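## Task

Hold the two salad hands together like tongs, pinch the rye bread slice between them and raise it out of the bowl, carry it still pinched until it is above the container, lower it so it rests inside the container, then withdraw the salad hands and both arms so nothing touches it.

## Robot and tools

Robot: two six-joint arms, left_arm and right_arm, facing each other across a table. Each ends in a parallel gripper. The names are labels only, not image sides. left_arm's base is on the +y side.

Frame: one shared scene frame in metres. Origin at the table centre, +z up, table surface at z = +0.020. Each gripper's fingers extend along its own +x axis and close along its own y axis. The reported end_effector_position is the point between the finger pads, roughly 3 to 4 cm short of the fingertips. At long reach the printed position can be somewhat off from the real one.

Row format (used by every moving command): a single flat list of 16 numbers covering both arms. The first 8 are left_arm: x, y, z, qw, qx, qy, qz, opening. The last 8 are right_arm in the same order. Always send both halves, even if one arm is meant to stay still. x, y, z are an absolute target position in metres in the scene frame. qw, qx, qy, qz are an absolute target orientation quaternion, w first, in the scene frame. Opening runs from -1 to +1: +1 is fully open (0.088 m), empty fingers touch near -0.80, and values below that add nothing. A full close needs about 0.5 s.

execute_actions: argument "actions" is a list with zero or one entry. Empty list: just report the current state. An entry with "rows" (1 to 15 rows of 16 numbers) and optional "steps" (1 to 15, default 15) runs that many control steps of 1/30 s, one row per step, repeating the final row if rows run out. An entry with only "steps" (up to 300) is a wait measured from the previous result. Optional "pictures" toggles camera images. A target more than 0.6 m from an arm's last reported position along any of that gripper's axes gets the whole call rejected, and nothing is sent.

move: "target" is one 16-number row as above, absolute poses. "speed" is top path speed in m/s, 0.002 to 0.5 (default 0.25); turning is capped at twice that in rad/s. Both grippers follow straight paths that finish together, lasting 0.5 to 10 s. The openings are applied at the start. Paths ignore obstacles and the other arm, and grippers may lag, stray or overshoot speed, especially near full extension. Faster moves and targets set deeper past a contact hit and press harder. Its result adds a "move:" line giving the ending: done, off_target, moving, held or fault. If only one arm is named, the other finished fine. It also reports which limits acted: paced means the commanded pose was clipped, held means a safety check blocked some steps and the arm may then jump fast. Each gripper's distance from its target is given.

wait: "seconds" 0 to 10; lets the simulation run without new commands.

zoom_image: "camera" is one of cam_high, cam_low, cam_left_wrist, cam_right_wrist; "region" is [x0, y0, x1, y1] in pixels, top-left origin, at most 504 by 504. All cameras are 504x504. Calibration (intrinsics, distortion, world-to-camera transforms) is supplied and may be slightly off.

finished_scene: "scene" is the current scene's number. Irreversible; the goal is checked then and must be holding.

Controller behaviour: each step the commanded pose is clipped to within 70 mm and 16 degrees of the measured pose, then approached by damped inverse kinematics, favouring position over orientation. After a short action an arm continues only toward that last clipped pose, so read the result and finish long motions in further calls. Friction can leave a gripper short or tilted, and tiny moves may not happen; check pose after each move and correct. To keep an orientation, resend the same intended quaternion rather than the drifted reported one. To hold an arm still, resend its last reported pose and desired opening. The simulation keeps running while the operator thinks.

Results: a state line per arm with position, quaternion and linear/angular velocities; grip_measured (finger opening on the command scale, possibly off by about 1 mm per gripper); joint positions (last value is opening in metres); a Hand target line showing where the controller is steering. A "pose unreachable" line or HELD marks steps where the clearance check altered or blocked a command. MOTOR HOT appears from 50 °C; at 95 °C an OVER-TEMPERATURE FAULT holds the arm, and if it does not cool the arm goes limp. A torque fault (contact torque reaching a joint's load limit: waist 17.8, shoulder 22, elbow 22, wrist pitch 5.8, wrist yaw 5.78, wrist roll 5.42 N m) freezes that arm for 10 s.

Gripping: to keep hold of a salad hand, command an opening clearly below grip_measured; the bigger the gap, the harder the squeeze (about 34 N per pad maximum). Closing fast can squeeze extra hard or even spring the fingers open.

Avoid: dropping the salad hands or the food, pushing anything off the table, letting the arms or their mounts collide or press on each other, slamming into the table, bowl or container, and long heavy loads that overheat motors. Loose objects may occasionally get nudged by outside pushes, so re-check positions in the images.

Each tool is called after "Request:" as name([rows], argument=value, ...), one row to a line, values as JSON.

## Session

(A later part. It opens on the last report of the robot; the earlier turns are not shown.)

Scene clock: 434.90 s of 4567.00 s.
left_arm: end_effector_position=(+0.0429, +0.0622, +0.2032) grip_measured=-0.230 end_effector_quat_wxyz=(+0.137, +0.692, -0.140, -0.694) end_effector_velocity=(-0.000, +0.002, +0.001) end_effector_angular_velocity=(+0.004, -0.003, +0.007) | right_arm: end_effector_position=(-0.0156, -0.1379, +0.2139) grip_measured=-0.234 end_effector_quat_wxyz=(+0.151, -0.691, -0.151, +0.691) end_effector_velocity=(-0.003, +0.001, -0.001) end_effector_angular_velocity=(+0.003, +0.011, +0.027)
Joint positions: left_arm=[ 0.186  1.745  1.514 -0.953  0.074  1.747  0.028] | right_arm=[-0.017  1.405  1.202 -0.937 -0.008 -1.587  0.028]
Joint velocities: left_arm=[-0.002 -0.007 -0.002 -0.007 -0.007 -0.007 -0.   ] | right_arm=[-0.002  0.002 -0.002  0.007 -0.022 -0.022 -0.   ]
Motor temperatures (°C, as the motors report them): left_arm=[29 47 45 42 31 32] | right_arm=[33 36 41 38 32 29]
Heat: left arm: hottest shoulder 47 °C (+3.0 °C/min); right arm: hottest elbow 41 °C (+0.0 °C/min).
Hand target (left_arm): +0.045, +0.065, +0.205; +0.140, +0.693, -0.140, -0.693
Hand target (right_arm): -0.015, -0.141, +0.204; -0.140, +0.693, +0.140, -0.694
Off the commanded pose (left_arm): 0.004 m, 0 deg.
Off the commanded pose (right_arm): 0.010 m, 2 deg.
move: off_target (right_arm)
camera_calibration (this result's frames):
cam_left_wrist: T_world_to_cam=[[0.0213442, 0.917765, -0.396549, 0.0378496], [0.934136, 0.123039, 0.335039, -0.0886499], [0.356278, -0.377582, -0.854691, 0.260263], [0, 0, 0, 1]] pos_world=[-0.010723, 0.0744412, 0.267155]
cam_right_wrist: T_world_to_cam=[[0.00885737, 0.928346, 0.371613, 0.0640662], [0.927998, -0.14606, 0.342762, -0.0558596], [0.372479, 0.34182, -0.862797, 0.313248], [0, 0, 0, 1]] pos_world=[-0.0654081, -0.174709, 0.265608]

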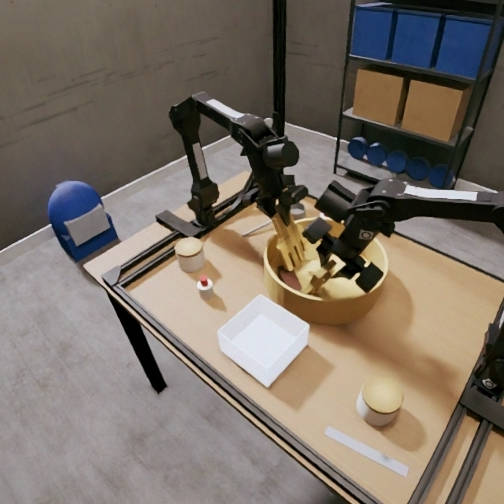

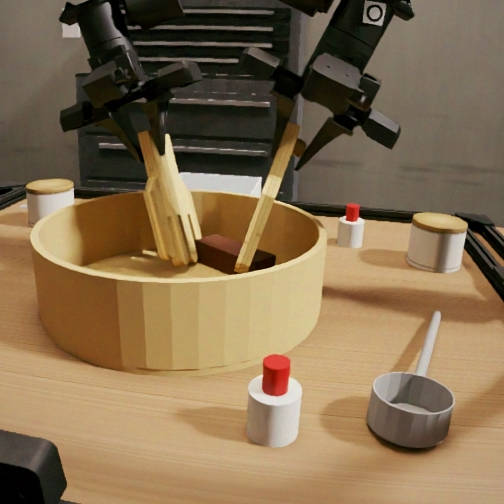

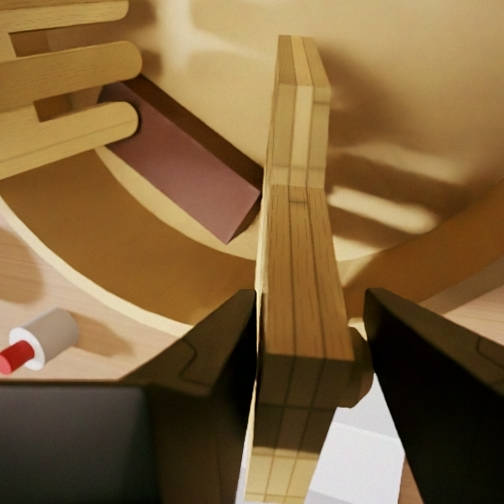

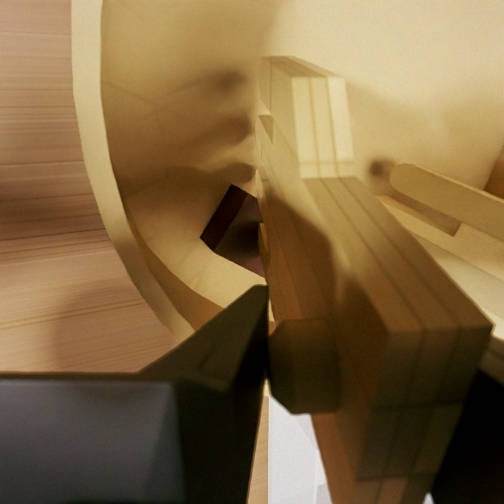

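Rode on top, but there's now room behind it. Retry lower.

Request:
move(target=[0.045,0.065,0.205,0.14,0.693,-0.14,-0.693,-1,-0.02,-0.172,0.228,0.095,-0.7,-0.095,0.7,-1], speed=0.04)

Request:
move(target=[0.045,0.065,0.205,0.14,0.693,-0.14,-0.693,-1,-0.02,-0.172,0.198,0.095,-0.7,-0.095,0.7,-1], speed=0.04)

Request:
move(target=[0.045,0.075,0.203,0.15,0.691,-0.15,-0.691,-1,-0.01,-0.135,0.194,0.14,-0.693,-0.14,0.693,-1], speed=0.025)

Scene clock: 437.70 s of 4567.00 s.
left_arm: end_effector_position=(+0.0430, +0.0624, +0.2030) grip_measured=-0.231 end_effector_quat_wxyz=(+0.136, +0.693, -0.140, -0.694) end_effector_velocity=(+0.000, -0.001, +0.004) end_effector_angular_velocity=(-0.016, -0.007, +0.007) | right_arm: end_effector_position=(-0.0214, -0.1693, +0.2290) grip_measured=-0.234 end_effector_quat_wxyz=(+0.099, -0.698, -0.104, +0.701) end_effector_velocity=(-0.002, -0.004, +0.002) end_effector_angular_velocity=(-0.012, +0.005, +0.012)
Joint positions: left_arm=[ 0.186  1.745  1.513 -0.953  0.074  1.747  0.028] | right_arm=[ 0.002  1.405  1.305 -1.183 -0.005 -1.574  0.028]
Joint velocities: left_arm=[-0.002 -0.007  0.002  0.007 -0.007 -0.007 -0.   ] | right_arm=[ 0.002 -0.002  0.007 -0.022 -0.007 -0.007  0.   ]
Motor temperatures (°C, as the motors report them): left_arm=[29 47 45 42 31 32] | right_arm=[33 36 41 38 32 29]
Heat: left arm: hottest shoulder 47 °C (+3.0 °C/min); right arm: hottest elbow 41 °C (+0.0 °C/min).
Hand target (left_arm): +0.045, +0.065, +0.205; +0.140, +0.693, -0.140, -0.693
Hand target (right_arm): -0.020, -0.172, +0.228; -0.095, +0.701, +0.096, -0.700
Off the commanded pose (left_arm): 0.004 m, 0 deg.
Off the commanded pose (right_arm): 0.003 m, 1 deg.
move: done
camera_calibration (this result's frames):
cam_left_wrist: T_world_to_cam=[[0.0213475, 0.917914, -0.396205, 0.0375066], [0.934107, 0.122941, 0.335156, -0.0887319], [0.356354, -0.377253, -0.854805, 0.260118], [0, 0, 0, 1]] pos_world=[-0.0106097, 0.0746112, 0.26695]
cam_right_wrist: T_world_to_cam=[[0.00304224, 0.971807, 0.235759, 0.126018], [0.929882, -0.0894727, 0.35681, -0.0537515], [0.367845, 0.218143, -0.903938, 0.32751], [0, 0, 0, 1]] pos_world=[-0.0708735, -0.198718, 0.285518]

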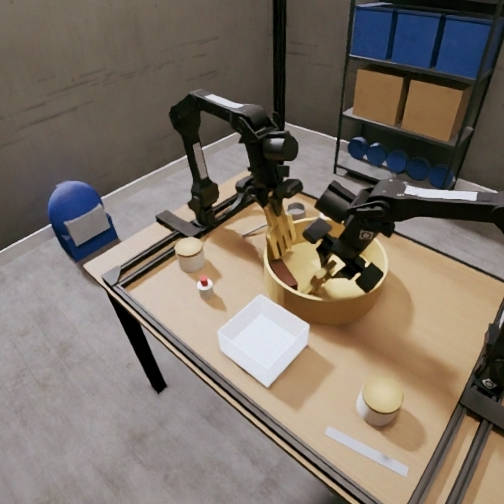

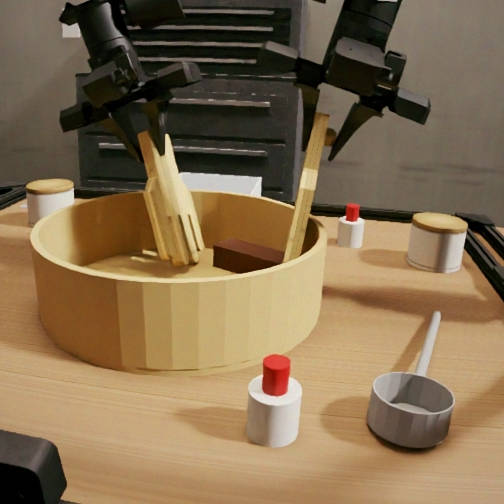

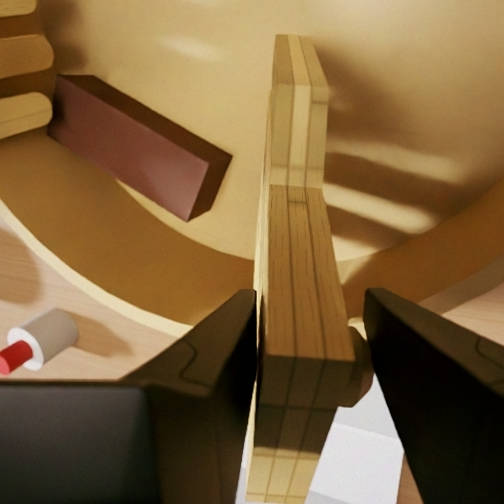

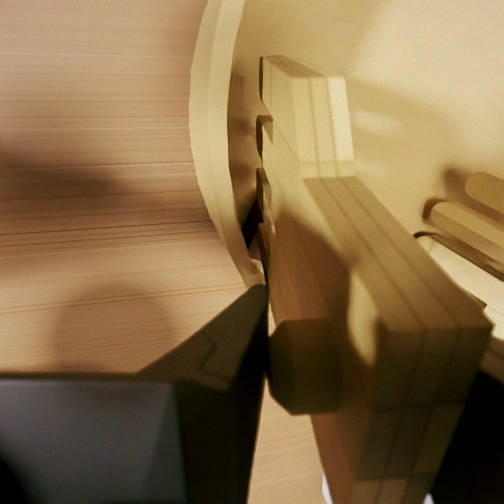

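Scene clock: 438.73 s of 4567.00 s.
left_arm: end_effector_position=(+0.0431, +0.0625, +0.2029) grip_measured=-0.232 end_effector_quat_wxyz=(+0.136, +0.693, -0.139, -0.694) end_effector_velocity=(+0.001, -0.001, +0.000) end_effector_angular_velocity=(-0.003, -0.024, -0.006) | right_arm: end_effector_position=(-0.0207, -0.1672, +0.2150) grip_measured=-0.234 end_effector_quat_wxyz=(+0.112, -0.698, -0.115, +0.698) end_effector_velocity=(+0.002, +0.011, +0.001) end_effector_angular_velocity=(+0.056, -0.009, +0.002)
Joint positions: left_arm=[ 0.186  1.745  1.512 -0.953  0.074  1.747  0.028] | right_arm=[ 0.003  1.379  1.219 -1.088  0.    -1.573  0.028]
Joint velocities: left_arm=[-0.007 -0.002 -0.002  0.007 -0.022  0.007  0.   ] | right_arm=[-0.002 -0.002 -0.012  0.066  0.007 -0.007 -0.   ]
Motor temperatures (°C, as the motors report them): left_arm=[29 47 45 42 31 32] | right_arm=[33 36 41 38 32 29]
Heat: left arm: hottest shoulder 47 °C (+3.0 °C/min); right arm: hottest elbow 41 °C (+0.0 °C/min).
Hand target (left_arm): +0.045, +0.065, +0.205; +0.140, +0.693, -0.140, -0.693
Hand target (right_arm): -0.020, -0.173, +0.199; -0.095, +0.701, +0.095, -0.701
Off the commanded pose (left_arm): 0.004 m, 0 deg.
Off the commanded pose (right_arm): 0.018 m, 3 deg.
move: off_target (right_arm)
camera_calibration (this result's frames):
cam_left_wrist: T_world_to_cam=[[0.0209693, 0.91807, -0.395862, 0.0372994], [0.934084, 0.123172, 0.335136, -0.0888383], [0.356437, -0.376796, -0.854972, 0.259999], [0, 0, 0, 1]] pos_world=[-0.0104732, 0.0746657, 0.26683]
cam_right_wrist: T_world_to_cam=[[0.00448533, 0.963026, 0.269371, 0.118554], [0.927999, -0.104366, 0.357668, -0.0519324], [0.372557, 0.248371, -0.894155, 0.317221], [0, 0, 0, 1]] pos_world=[-0.0705213, -0.198379, 0.270284]

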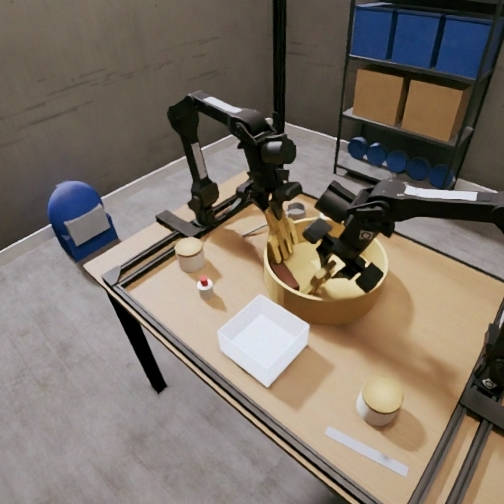

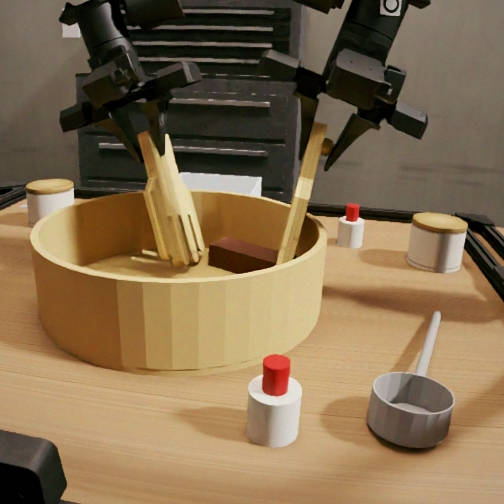

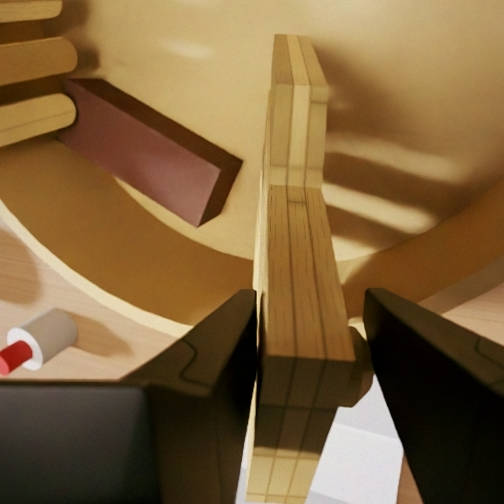

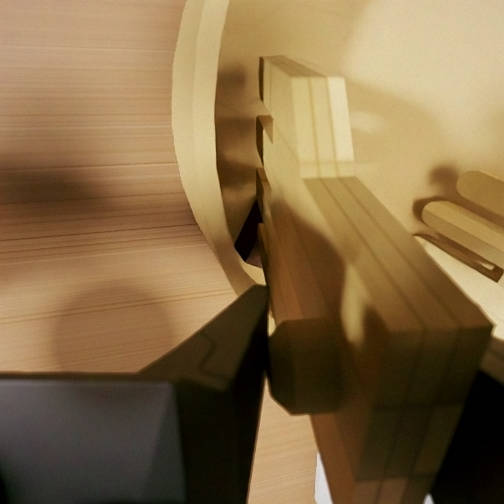

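Scene clock: 440.60 s of 4567.00 s.
left_arm: end_effector_position=(+0.0415, +0.0726, +0.2004) grip_measured=-0.232 end_effector_quat_wxyz=(+0.144, +0.690, -0.150, -0.694) end_effector_velocity=(+0.001, +0.005, -0.002) end_effector_angular_velocity=(+0.013, -0.007, -0.001) | right_arm: end_effector_position=(-0.0114, -0.1332, +0.2116) grip_measured=-0.234 end_effector_quat_wxyz=(+0.156, -0.690, -0.158, +0.689) end_effector_velocity=(-0.004, -0.001, -0.004) end_effector_angular_velocity=(-0.016, +0.017, +0.019)
Joint positions: left_arm=[ 0.191  1.687  1.428 -0.902  0.084  1.753  0.028] | right_arm=[-0.033  1.41   1.19  -0.903 -0.014 -1.603  0.028]
Joint velocities: left_arm=[ 0.002 -0.007 -0.012 -0.007 -0.007  0.007 -0.   ] | right_arm=[ 0.002  0.007 -0.002 -0.007 -0.022 -0.007 -0.   ]
Motor temperatures (°C, as the motors report them): left_arm=[29 47 45 42 31 32] | right_arm=[33 36 41 38 32 29]
Heat: left arm: hottest shoulder 47 °C (+3.0 °C/min); right arm: hottest elbow 41 °C (+0.0 °C/min).
Hand target (left_arm): +0.045, +0.075, +0.203; +0.150, +0.691, -0.150, -0.691
Hand target (right_arm): -0.010, -0.136, +0.194; -0.140, +0.693, +0.140, -0.693
Off the commanded pose (left_arm): 0.005 m, 1 deg.
Off the commanded pose (right_arm): 0.018 m, 3 deg.
move: off_target (right_arm)
camera_calibration (this result's frames):
cam_left_wrist: T_world_to_cam=[[0.0245544, 0.907691, -0.418919, 0.032357], [0.935171, 0.127257, 0.330547, -0.0871331], [0.353345, -0.399878, -0.845722, 0.262151], [0, 0, 0, 1]] pos_world=[-0.0119399, 0.0865462, 0.264063]
cam_right_wrist: T_world_to_cam=[[0.00650017, 0.921644, 0.387981, 0.0561435], [0.927678, -0.150407, 0.341747, -0.0585703], [0.373324, 0.3577, -0.855967, 0.308804], [0, 0, 0, 1]] pos_world=[-0.0613147, -0.171013, 0.26256]

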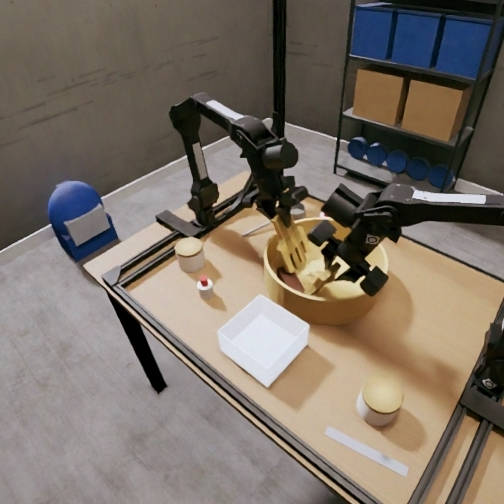

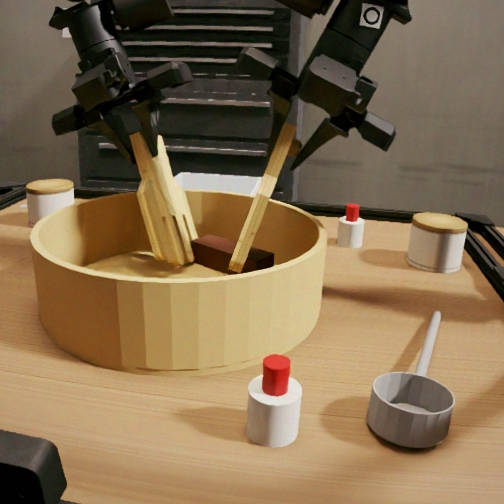

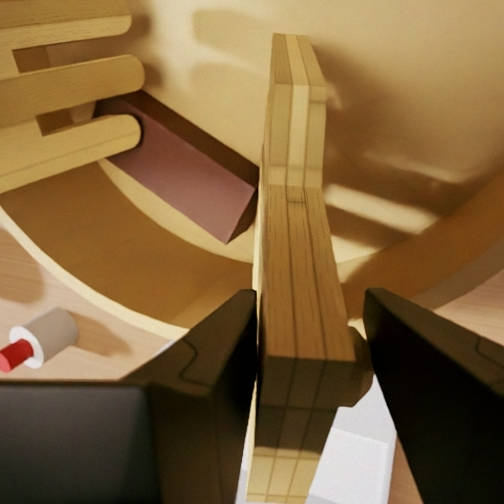

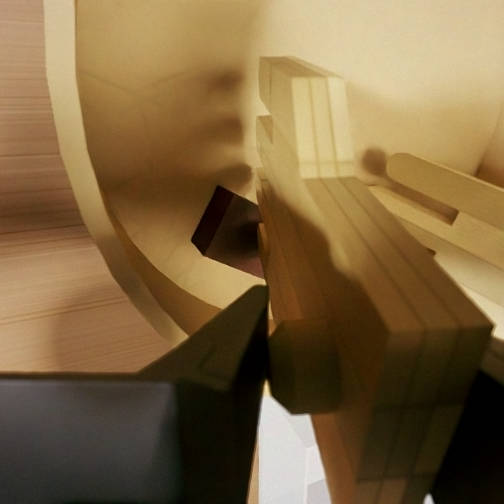

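Request:
move(target=[0.045,0.075,0.203,0.15,0.691,-0.15,-0.691,-1,-0.065,-0.125,0.198,0.14,-0.693,-0.14,0.693,-1], speed=0.025)

Request:
move(target=[0.045,0.075,0.203,0.15,0.691,-0.15,-0.691,-1,-0.06,-0.135,0.245,0.12,-0.697,-0.12,0.697,-1], speed=0.05)

Request:
move(target=[0.045,0.075,0.203,0.15,0.691,-0.15,-0.691,-1,-0.02,-0.175,0.245,0.095,-0.7,-0.095,0.7,-1], speed=0.05)

Scene clock: 443.87 s of 4567.00 s.
left_arm: end_effector_position=(+0.0421, +0.0732, +0.2001) grip_measured=-0.233 end_effector_quat_wxyz=(+0.144, +0.690, -0.149, -0.694) end_effector_velocity=(+0.000, -0.001, +0.001) end_effector_angular_velocity=(-0.006, -0.005, +0.007) | right_arm: end_effector_position=(-0.0632, -0.1225, +0.2105) grip_measured=-0.235 end_effector_quat_wxyz=(+0.156, -0.692, -0.154, +0.688) end_effector_velocity=(-0.001, +0.010, +0.006) end_effector_angular_velocity=(+0.056, -0.001, +0.006)
Joint positions: left_arm=[ 0.193  1.686  1.426 -0.902  0.085  1.753  0.028] | right_arm=[ 0.161  1.469  1.24  -0.905  0.075 -1.424  0.027]
Joint velocities: left_arm=[-0.002 -0.002 -0.002  0.007 -0.007 -0.007  0.   ] | right_arm=[ 0.002 -0.002  0.002  0.051  0.007 -0.007 -0.001]
Motor temperatures (°C, as the motors report them): left_arm=[29 47 45 42 31 32] | right_arm=[33 35 41 37 32 29]
Heat: left arm: hottest shoulder 47 °C (+2.0 °C/min); right arm: hottest elbow 41 °C (-1.0 °C/min).
Hand target (left_arm): +0.045, +0.075, +0.203; +0.150, +0.691, -0.150, -0.691
Hand target (right_arm): -0.065, -0.125, +0.198; -0.140, +0.694, +0.140, -0.692
Off the commanded pose (left_arm): 0.004 m, 1 deg.
Off the commanded pose (right_arm): 0.013 m, 3 deg.
move: off_target (right_arm)
camera_calibration (this result's frames):
cam_left_wrist: T_world_to_cam=[[0.0227485, 0.908112, -0.418109, 0.0315451], [0.935342, 0.128342, 0.329642, -0.0876089], [0.353012, -0.398574, -0.846476, 0.262054], [0, 0, 0, 1]] pos_world=[-0.0112814, 0.0870452, 0.263891]
cam_right_wrist: T_world_to_cam=[[0.0103704, 0.9238, 0.382735, 0.0486716], [0.925644, -0.153655, 0.345793, -0.00997182], [0.378252, 0.350691, -0.856704, 0.322908], [0, 0, 0, 1]] pos_world=[-0.113415, -0.159736, 0.261457]

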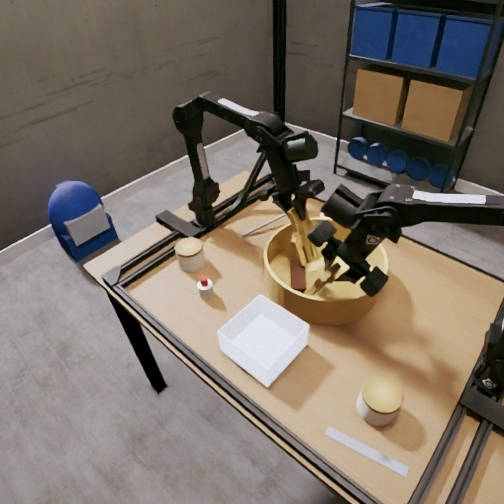

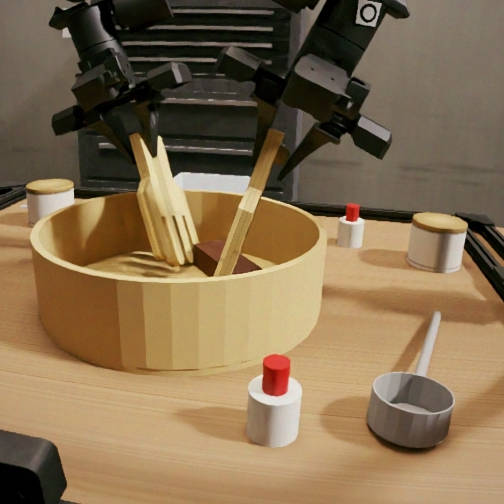

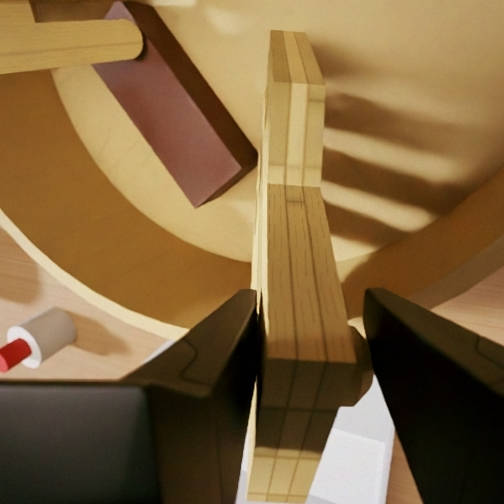

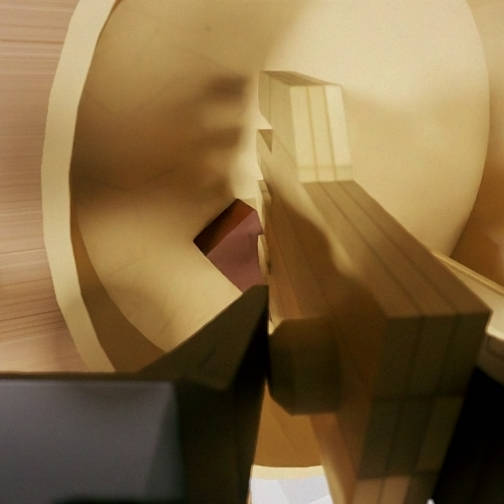

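Scene clock: 445.23 s of 4567.00 s.
left_arm: end_effector_position=(+0.0422, +0.0734, +0.2000) grip_measured=-0.234 end_effector_quat_wxyz=(+0.144, +0.690, -0.148, -0.694) end_effector_velocity=(-0.001, +0.006, -0.004) end_effector_angular_velocity=(+0.028, +0.007, +0.021) | right_arm: end_effector_position=(-0.0604, -0.1369, +0.2425) grip_measured=-0.235 end_effector_quat_wxyz=(+0.118, -0.698, -0.119, +0.696) end_effector_velocity=(+0.001, -0.006, -0.003) end_effector_angular_velocity=(-0.037, -0.001, +0.007)
Joint positions: left_arm=[ 0.193  1.686  1.426 -0.903  0.085  1.753  0.028] | right_arm=[ 0.15   1.507  1.436 -1.167  0.052 -1.431  0.027]
Joint velocities: left_arm=[-0.002 -0.002 -0.007 -0.022 -0.007 -0.022 -0.   ] | right_arm=[-0.002  0.007  0.007 -0.037 -0.007 -0.007 -0.   ]
Motor temperatures (°C, as the motors report them): left_arm=[29 48 45 42 31 32] | right_arm=[33 35 41 37 32 29]
Heat: left arm: hottest shoulder 48 °C (+3.0 °C/min); right arm: hottest elbow 41 °C (-1.0 °C/min).
Hand target (left_arm): +0.045, +0.075, +0.203; +0.150, +0.691, -0.150, -0.691
Hand target (right_arm): -0.060, -0.135, +0.245; -0.120, +0.697, +0.120, -0.697
Off the commanded pose (left_arm): 0.004 m, 1 deg.
Off the commanded pose (right_arm): 0.003 m, 0 deg.
move: done
camera_calibration (this result's frames):
cam_left_wrist: T_world_to_cam=[[0.0223409, 0.908433, -0.417433, 0.0311739], [0.935341, 0.128452, 0.329601, -0.0876872], [0.35304, -0.397806, -0.846825, 0.261957], [0, 0, 0, 1]] pos_world=[-0.0111604, 0.0871523, 0.263747]
cam_right_wrist: T_world_to_cam=[[0.00819865, 0.95907, 0.28305, 0.078547], [0.926726, -0.113622, 0.358147, -0.0232637], [0.375649, 0.259373, -0.889727, 0.34963], [0, 0, 0, 1]] pos_world=[-0.110423, -0.16866, 0.297174]

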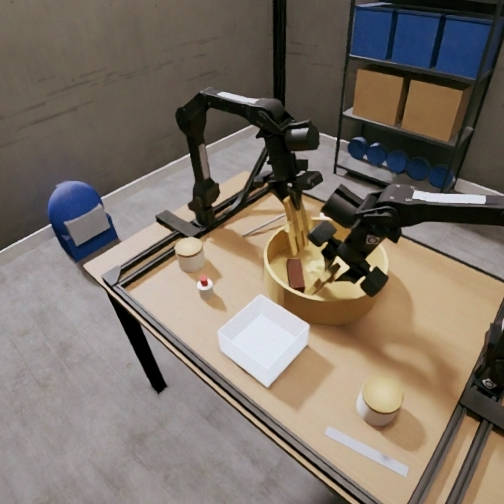

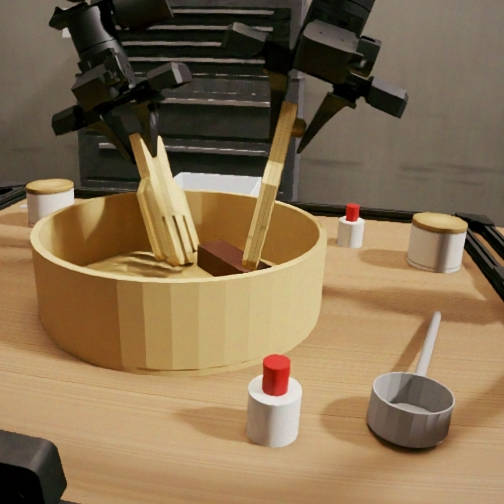

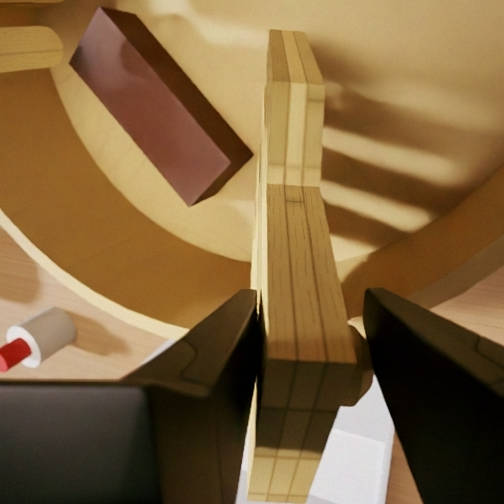

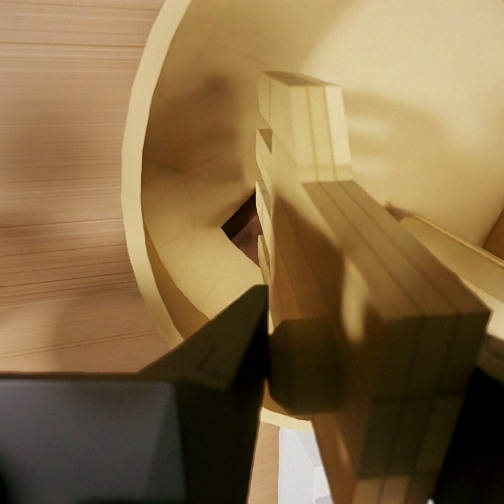

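Scene clock: 446.63 s of 4567.00 s.
left_arm: end_effector_position=(+0.0424, +0.0733, +0.2000) grip_measured=-0.234 end_effector_quat_wxyz=(+0.144, +0.690, -0.148, -0.694) end_effector_velocity=(+0.004, +0.003, -0.001) end_effector_angular_velocity=(+0.011, -0.021, +0.004) | right_arm: end_effector_position=(-0.0231, -0.1703, +0.2462) grip_measured=-0.235 end_effector_quat_wxyz=(+0.097, -0.698, -0.101, +0.702) end_effector_velocity=(-0.002, +0.000, +0.002) end_effector_angular_velocity=(+0.012, +0.025, +0.033)
Joint positions: left_arm=[ 0.194  1.686  1.426 -0.902  0.085  1.753  0.028] | right_arm=[ 0.009  1.419  1.388 -1.26  -0.005 -1.568  0.027]
Joint velocities: left_arm=[ 0.002 -0.002 -0.002 -0.007 -0.022  0.007 -0.   ] | right_arm=[-0.012 -0.007 -0.002  0.007 -0.037 -0.037 -0.   ]
Motor temperatures (°C, as the motors report them): left_arm=[29 48 44 42 31 32] | right_arm=[33 36 41 37 32 29]
Heat: left arm: hottest shoulder 48 °C (+3.0 °C/min); right arm: hottest elbow 41 °C (-1.0 °C/min).
Hand target (left_arm): +0.045, +0.075, +0.203; +0.150, +0.691, -0.150, -0.691
Hand target (right_arm): -0.020, -0.175, +0.245; -0.095, +0.700, +0.095, -0.701
Off the commanded pose (left_arm): 0.004 m, 1 deg.
Off the commanded pose (right_arm): 0.006 m, 1 deg.
move: done
camera_calibration (this result's frames):
cam_left_wrist: T_world_to_cam=[[0.022025, 0.908285, -0.417771, 0.0313223], [0.935268, 0.128932, 0.329621, -0.0878785], [0.353254, -0.397988, -0.846651, 0.261877], [0, 0, 0, 1]] pos_world=[-0.0110092, 0.0871047, 0.263771]
cam_right_wrist: T_world_to_cam=[[0.00397249, 0.973585, 0.228292, 0.125045], [0.93037, -0.0872919, 0.356079, -0.0578618], [0.366601, 0.210982, -0.90614, 0.343246], [0, 0, 0, 1]] pos_world=[-0.0724984, -0.199211, 0.303086]

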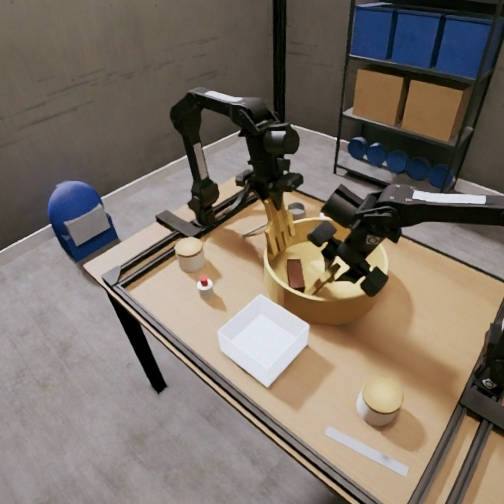

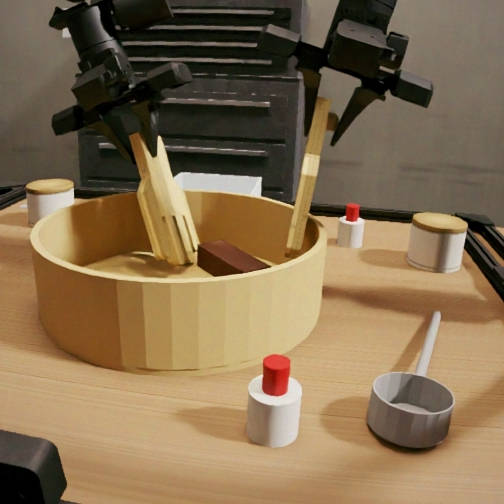

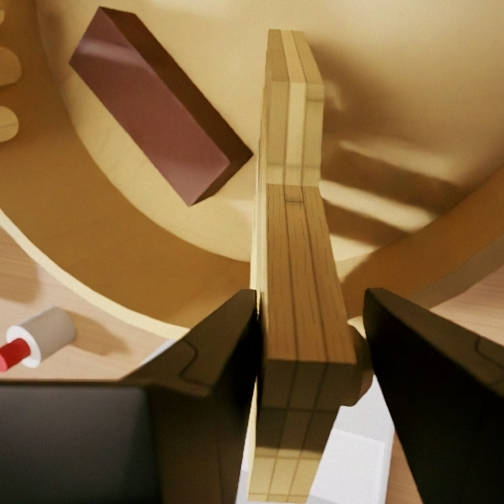

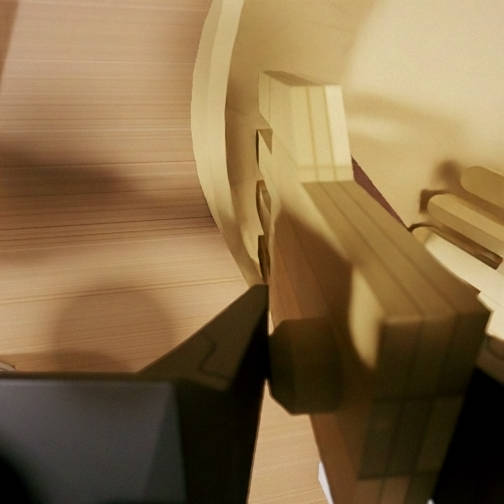

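Request:
move(target=[0.03,0.08,0.2,0.16,0.689,-0.16,-0.689,-1,-0.02,-0.17,0.202,0.095,-0.7,-0.095,0.7,-1], speed=0.04)

Request:
move(target=[0.01,0.085,0.195,0.18,0.684,-0.18,-0.684,-1,0.0,-0.145,0.189,0.18,-0.684,-0.18,0.684,-1], speed=0.02)

Scene clock: 448.50 s of 4567.00 s.
left_arm: end_effector_position=(+0.0310, +0.0786, +0.1970) grip_measured=-0.234 end_effector_quat_wxyz=(+0.156, +0.688, -0.156, -0.692) end_effector_velocity=(+0.000, +0.000, +0.001) end_effector_angular_velocity=(-0.006, -0.011, -0.006) | right_arm: end_effector_position=(-0.0234, -0.1642, +0.2077) grip_measured=-0.235 end_effector_quat_wxyz=(+0.100, -0.696, -0.107, +0.703) end_effector_velocity=(-0.003, +0.001, -0.003) end_effector_angular_velocity=(+0.007, +0.019, +0.011)
Joint positions: left_arm=[ 0.163  1.638  1.35  -0.845  0.075  1.718  0.028] | right_arm=[ 0.007  1.412  1.225 -1.09  -0.008 -1.573  0.027]
Joint velocities: left_arm=[-0.002 -0.007 -0.007  0.007 -0.007  0.007  0.   ] | right_arm=[-0.002 -0.002 -0.017  0.022 -0.022 -0.007 -0.   ]
Motor temperatures (°C, as the motors report them): left_arm=[29 48 44 42 31 32] | right_arm=[33 36 41 37 32 29]
Heat: left arm: hottest shoulder 48 °C (+3.0 °C/min); right arm: hottest elbow 41 °C (-1.0 °C/min).
Hand target (left_arm): +0.030, +0.080, +0.200; +0.160, +0.689, -0.160, -0.689
Hand target (right_arm): -0.020, -0.170, +0.202; -0.095, +0.701, +0.095, -0.701
Off the commanded pose (left_arm): 0.003 m, 1 deg.
Off the commanded pose (right_arm): 0.009 m, 2 deg.
move: off_target (right_arm)
camera_calibration (this result's frames):
cam_left_wrist: T_world_to_cam=[[0.0165727, 0.896219, -0.443303, 0.0316575], [0.934773, 0.143465, 0.324987, -0.0770585], [0.354858, -0.419773, -0.835384, 0.264896], [0, 0, 0, 1]] pos_world=[-0.022493, 0.0938796, 0.260367]
cam_right_wrist: T_world_to_cam=[[-0.0000328387, 0.970456, 0.241279, 0.124652], [0.931617, -0.087661, 0.35271, -0.0426721], [0.36344, 0.224792, -0.904091, 0.308921], [0, 0, 0, 1]] pos_world=[-0.0725161, -0.194153, 0.264267]

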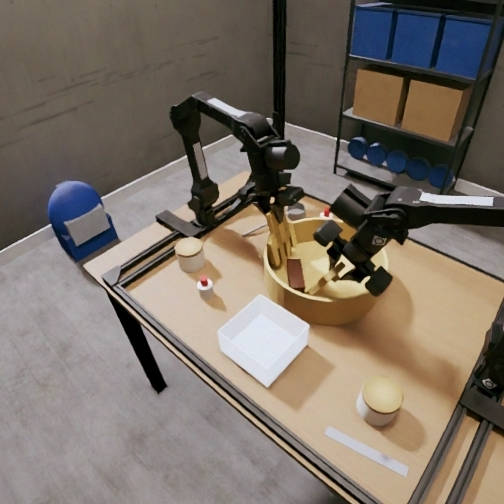

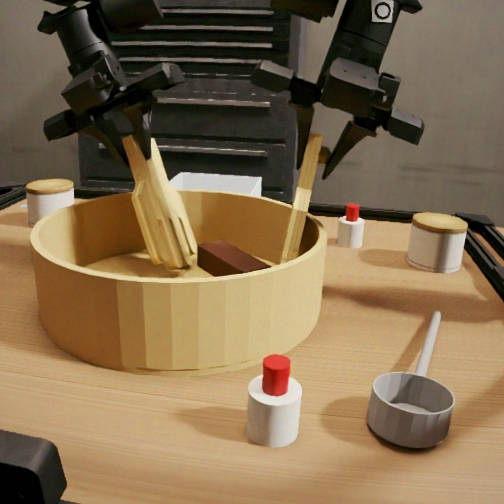

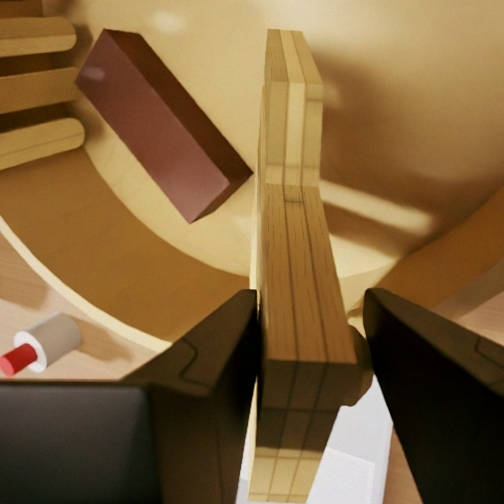

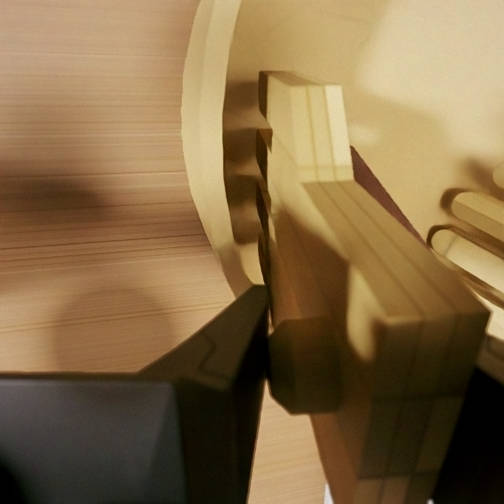

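Scene clock: 454.27 s of 4567.00 s.
left_arm: end_effector_position=(+0.0184, +0.0858, +0.1939) grip_measured=-0.235 end_effector_quat_wxyz=(+0.182, +0.692, -0.168, -0.678) end_effector_velocity=(-0.004, -0.001, +0.001) end_effector_angular_velocity=(-0.008, +0.009, -0.004) | right_arm: end_effector_position=(-0.0085, -0.1468, +0.1887) grip_measured=-0.236 end_effector_quat_wxyz=(+0.169, -0.675, -0.181, +0.695) end_effector_velocity=(-0.000, -0.000, -0.001) end_effector_angular_velocity=(+0.003, +0.003, +0.007)
Joint positions: left_arm=[ 0.116  1.561  1.236 -0.745  0.032  1.658  0.027] | right_arm=[-0.068  1.322  1.009 -0.759 -0.064 -1.64   0.027]
Joint velocities: left_arm=[-0.007 -0.002 -0.002  0.007  0.007 -0.007  0.   ] | right_arm=[-0.002 -0.002 -0.007  0.007 -0.007 -0.007 -0.   ]
Motor temperatures (°C, as the motors report them): left_arm=[29 48 44 42 31 32] | right_arm=[33 36 41 38 32 29]
Heat: left arm: hottest shoulder 48 °C (+3.0 °C/min); right arm: hottest elbow 41 °C (-1.0 °C/min).
Hand target (left_arm): +0.010, +0.085, +0.195; +0.180, +0.684, -0.180, -0.684
Hand target (right_arm): +0.000, -0.145, +0.189; -0.180, +0.683, +0.179, -0.684
Off the commanded pose (left_arm): 0.009 m, 2 deg.
Off the commanded pose (right_arm): 0.009 m, 2 deg.
move: off_target (left_arm, right_arm)
camera_calibration (this result's frames):
cam_left_wrist: T_world_to_cam=[[0.0034721, 0.869874, -0.493262, 0.0362022], [0.924163, 0.185628, 0.333863, -0.0705226], [0.381982, -0.457014, -0.803261, 0.266255], [0, 0, 0, 1]] pos_world=[-0.0366557, 0.103282, 0.255274]
cam_right_wrist: T_world_to_cam=[[-0.00166086, 0.899785, 0.43633, 0.0650971], [0.939117, -0.148517, 0.309841, -0.0491066], [0.343593, 0.41028, -0.844757, 0.298215], [0, 0, 0, 1]] pos_world=[-0.0562396, -0.188218, 0.238731]

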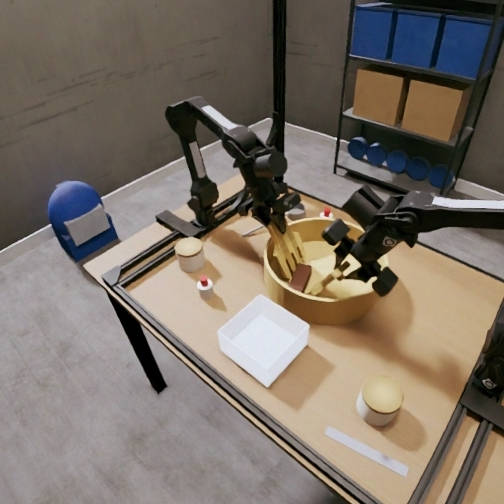

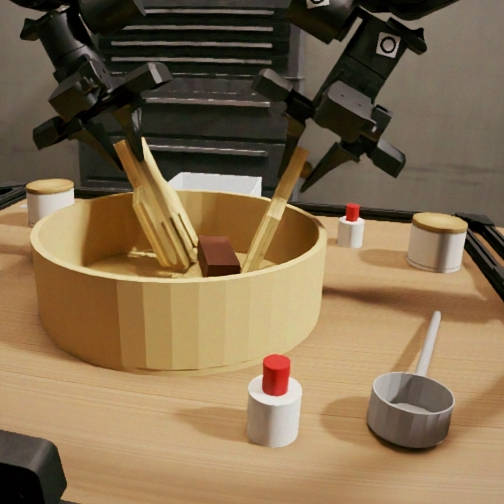

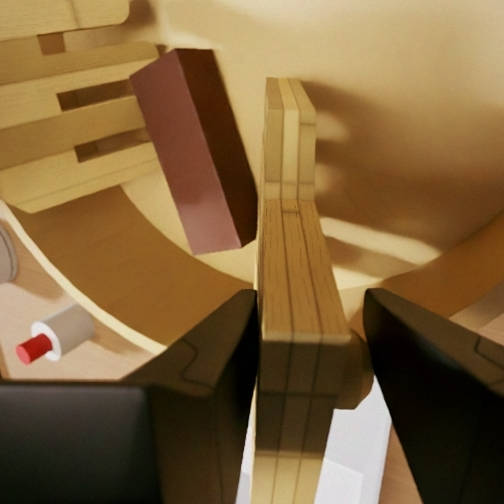

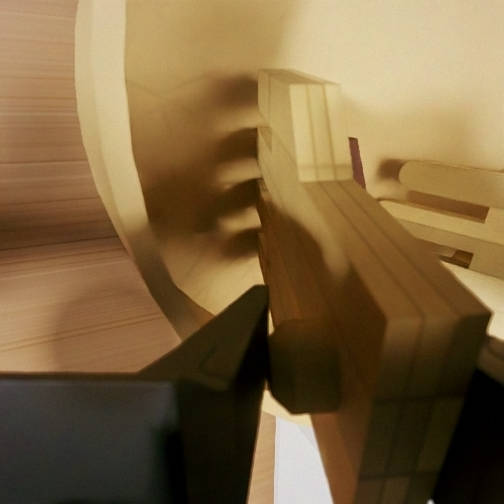

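Good. Centre both and close.

Request:
move(target=[0.02,0.09,0.196,0.18,0.684,-0.18,-0.684,-1,0.016,-0.14,0.191,0.18,-0.684,-0.18,0.684,-1], speed=0.03)

Request:
move(target=[0.02,0.078,0.189,0.2,0.678,-0.2,-0.678,-1,0.018,-0.122,0.184,0.2,-0.678,-0.2,0.678,-1], speed=0.025)

Scene clock: 456.13 s of 4567.00 s.
left_arm: end_effector_position=(+0.0218, +0.0883, +0.1939) grip_measured=-0.236 end_effector_quat_wxyz=(+0.178, +0.689, -0.174, -0.681) end_effector_velocity=(-0.002, -0.001, +0.001) end_effector_angular_velocity=(-0.008, +0.009, +0.000) | right_arm: end_effector_position=(+0.0042, -0.1453, +0.1882) grip_measured=-0.235 end_effector_quat_wxyz=(+0.167, -0.671, -0.184, +0.698) end_effector_velocity=(+0.007, +0.000, -0.001) end_effector_angular_velocity=(+0.002, -0.010, -0.014)
Joint positions: left_arm=[ 0.134  1.553  1.227 -0.743  0.052  1.686  0.027] | right_arm=[-0.127  1.335  1.017 -0.759 -0.103 -1.696  0.027]
Joint velocities: left_arm=[-0.002 -0.002 -0.002  0.007  0.007 -0.007 -0.   ] | right_arm=[-0.017  0.002 -0.002  0.007  0.007 -0.007  0.   ]
Motor temperatures (°C, as the motors report them): left_arm=[29 48 44 42 31 32] | right_arm=[33 36 41 38 32 29]
Heat: left arm: hottest shoulder 48 °C (+2.0 °C/min); right arm: hottest elbow 41 °C (-1.0 °C/min).
Hand target (left_arm): +0.020, +0.090, +0.196; +0.180, +0.684, -0.180, -0.684
Hand target (right_arm): +0.016, -0.141, +0.191; -0.180, +0.684, +0.180, -0.684
Off the commanded pose (left_arm): 0.003 m, 1 deg.
Off the commanded pose (right_arm): 0.013 m, 3 deg.
move: off_target (right_arm)
camera_calibration (this result's frames):
cam_left_wrist: T_world_to_cam=[[0.0151438, 0.868505, -0.495449, 0.0343715], [0.92841, 0.171763, 0.329472, -0.0721241], [0.371248, -0.464969, -0.803728, 0.267177], [0, 0, 0, 1]] pos_world=[-0.0327487, 0.106766, 0.25553]
cam_right_wrist: T_world_to_cam=[[-0.00599499, 0.89938, 0.437127, 0.0638125], [0.942731, -0.140704, 0.302425, -0.0581567], [0.3335, 0.413906, -0.84703, 0.293907], [0, 0, 0, 1]] pos_world=[-0.0428094, -0.187224, 0.238642]

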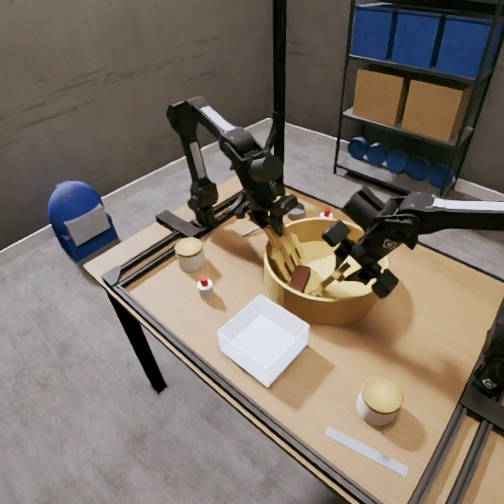

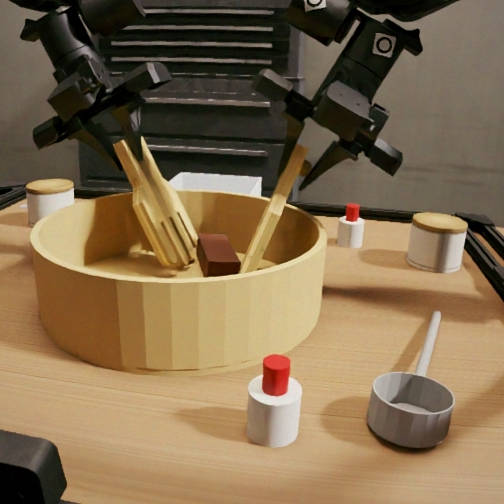

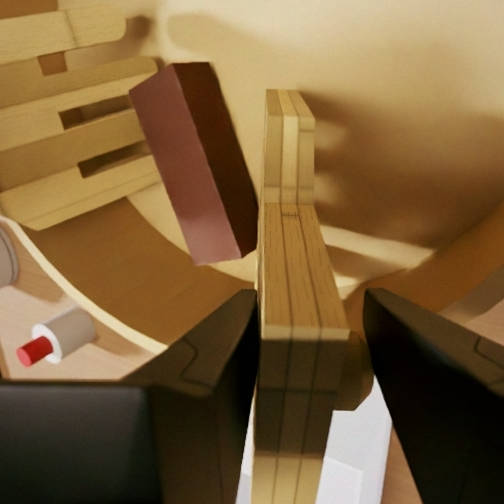

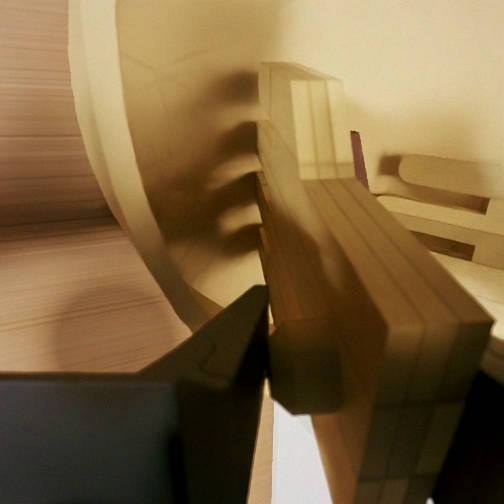

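Scene clock: 458.03 s of 4567.00 s.
left_arm: end_effector_position=(+0.0220, +0.0840, +0.1889) grip_measured=-0.236 end_effector_quat_wxyz=(+0.194, +0.685, -0.189, -0.677) end_effector_velocity=(-0.000, +0.002, -0.001) end_effector_angular_velocity=(-0.001, -0.010, -0.005) | right_arm: end_effector_position=(+0.0109, -0.1328, +0.1850) grip_measured=-0.236 end_effector_quat_wxyz=(+0.187, -0.673, -0.193, +0.689) end_effector_velocity=(-0.001, -0.003, -0.003) end_effector_angular_velocity=(-0.011, +0.004, +0.008)
Joint positions: left_arm=[ 0.135  1.542  1.177 -0.66   0.058  1.683  0.027] | right_arm=[-0.139  1.357  1.003 -0.679 -0.095 -1.692  0.027]
Joint velocities: left_arm=[-0.002 -0.007 -0.012  0.007 -0.007  0.007 -0.   ] | right_arm=[-0.002 -0.002 -0.007 -0.007 -0.007 -0.007  0.   ]
Motor temperatures (°C, as the motors report them): left_arm=[29 48 44 43 31 32] | right_arm=[33 36 41 39 32 29]
Heat: left arm: hottest shoulder 48 °C (+2.0 °C/min); right arm: hottest elbow 41 °C (-1.0 °C/min).
Hand target (left_arm): +0.020, +0.078, +0.189; +0.200, +0.678, -0.200, -0.678
Hand target (right_arm): +0.018, -0.123, +0.184; -0.200, +0.678, +0.199, -0.678
Off the commanded pose (left_arm): 0.006 m, 2 deg.
Off the commanded pose (right_arm): 0.013 m, 2 deg.
move: off_target (right_arm)
camera_calibration (this result's frames):
cam_left_wrist: T_world_to_cam=[[0.0144764, 0.845614, -0.533599, 0.044729], [0.928269, 0.186976, 0.321492, -0.069674], [0.371628, -0.499977, -0.78225, 0.259913], [0, 0, 0, 1]] pos_world=[-0.0325624, 0.105154, 0.249584]
cam_right_wrist: T_world_to_cam=[[0.00609225, 0.880226, 0.474516, 0.0444346], [0.936345, -0.171596, 0.306288, -0.0665255], [0.351027, 0.442445, -0.825241, 0.283304], [0, 0, 0, 1]] pos_world=[-0.0374273, -0.175875, 0.233085]

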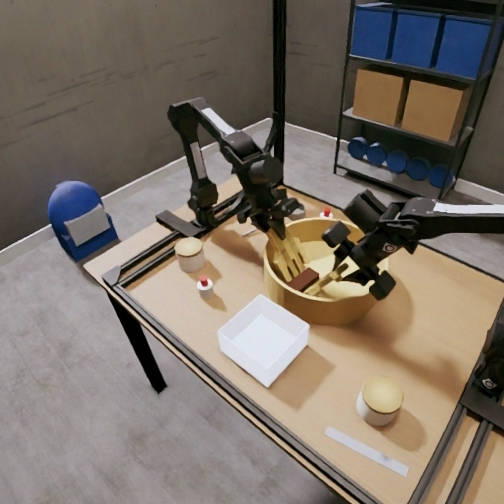

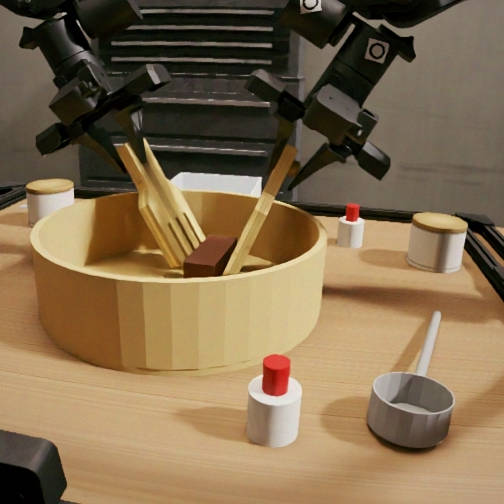

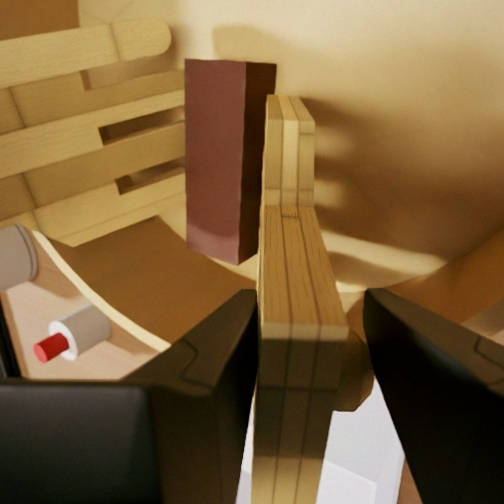

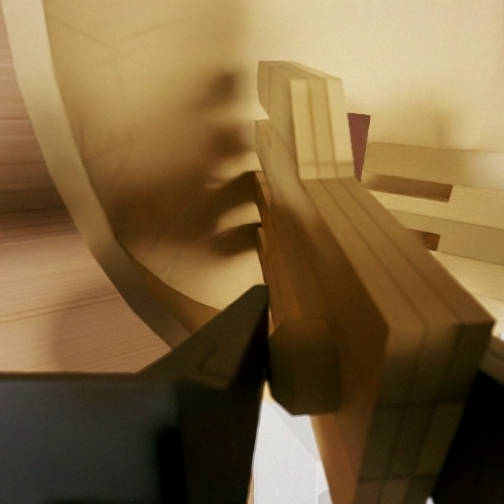

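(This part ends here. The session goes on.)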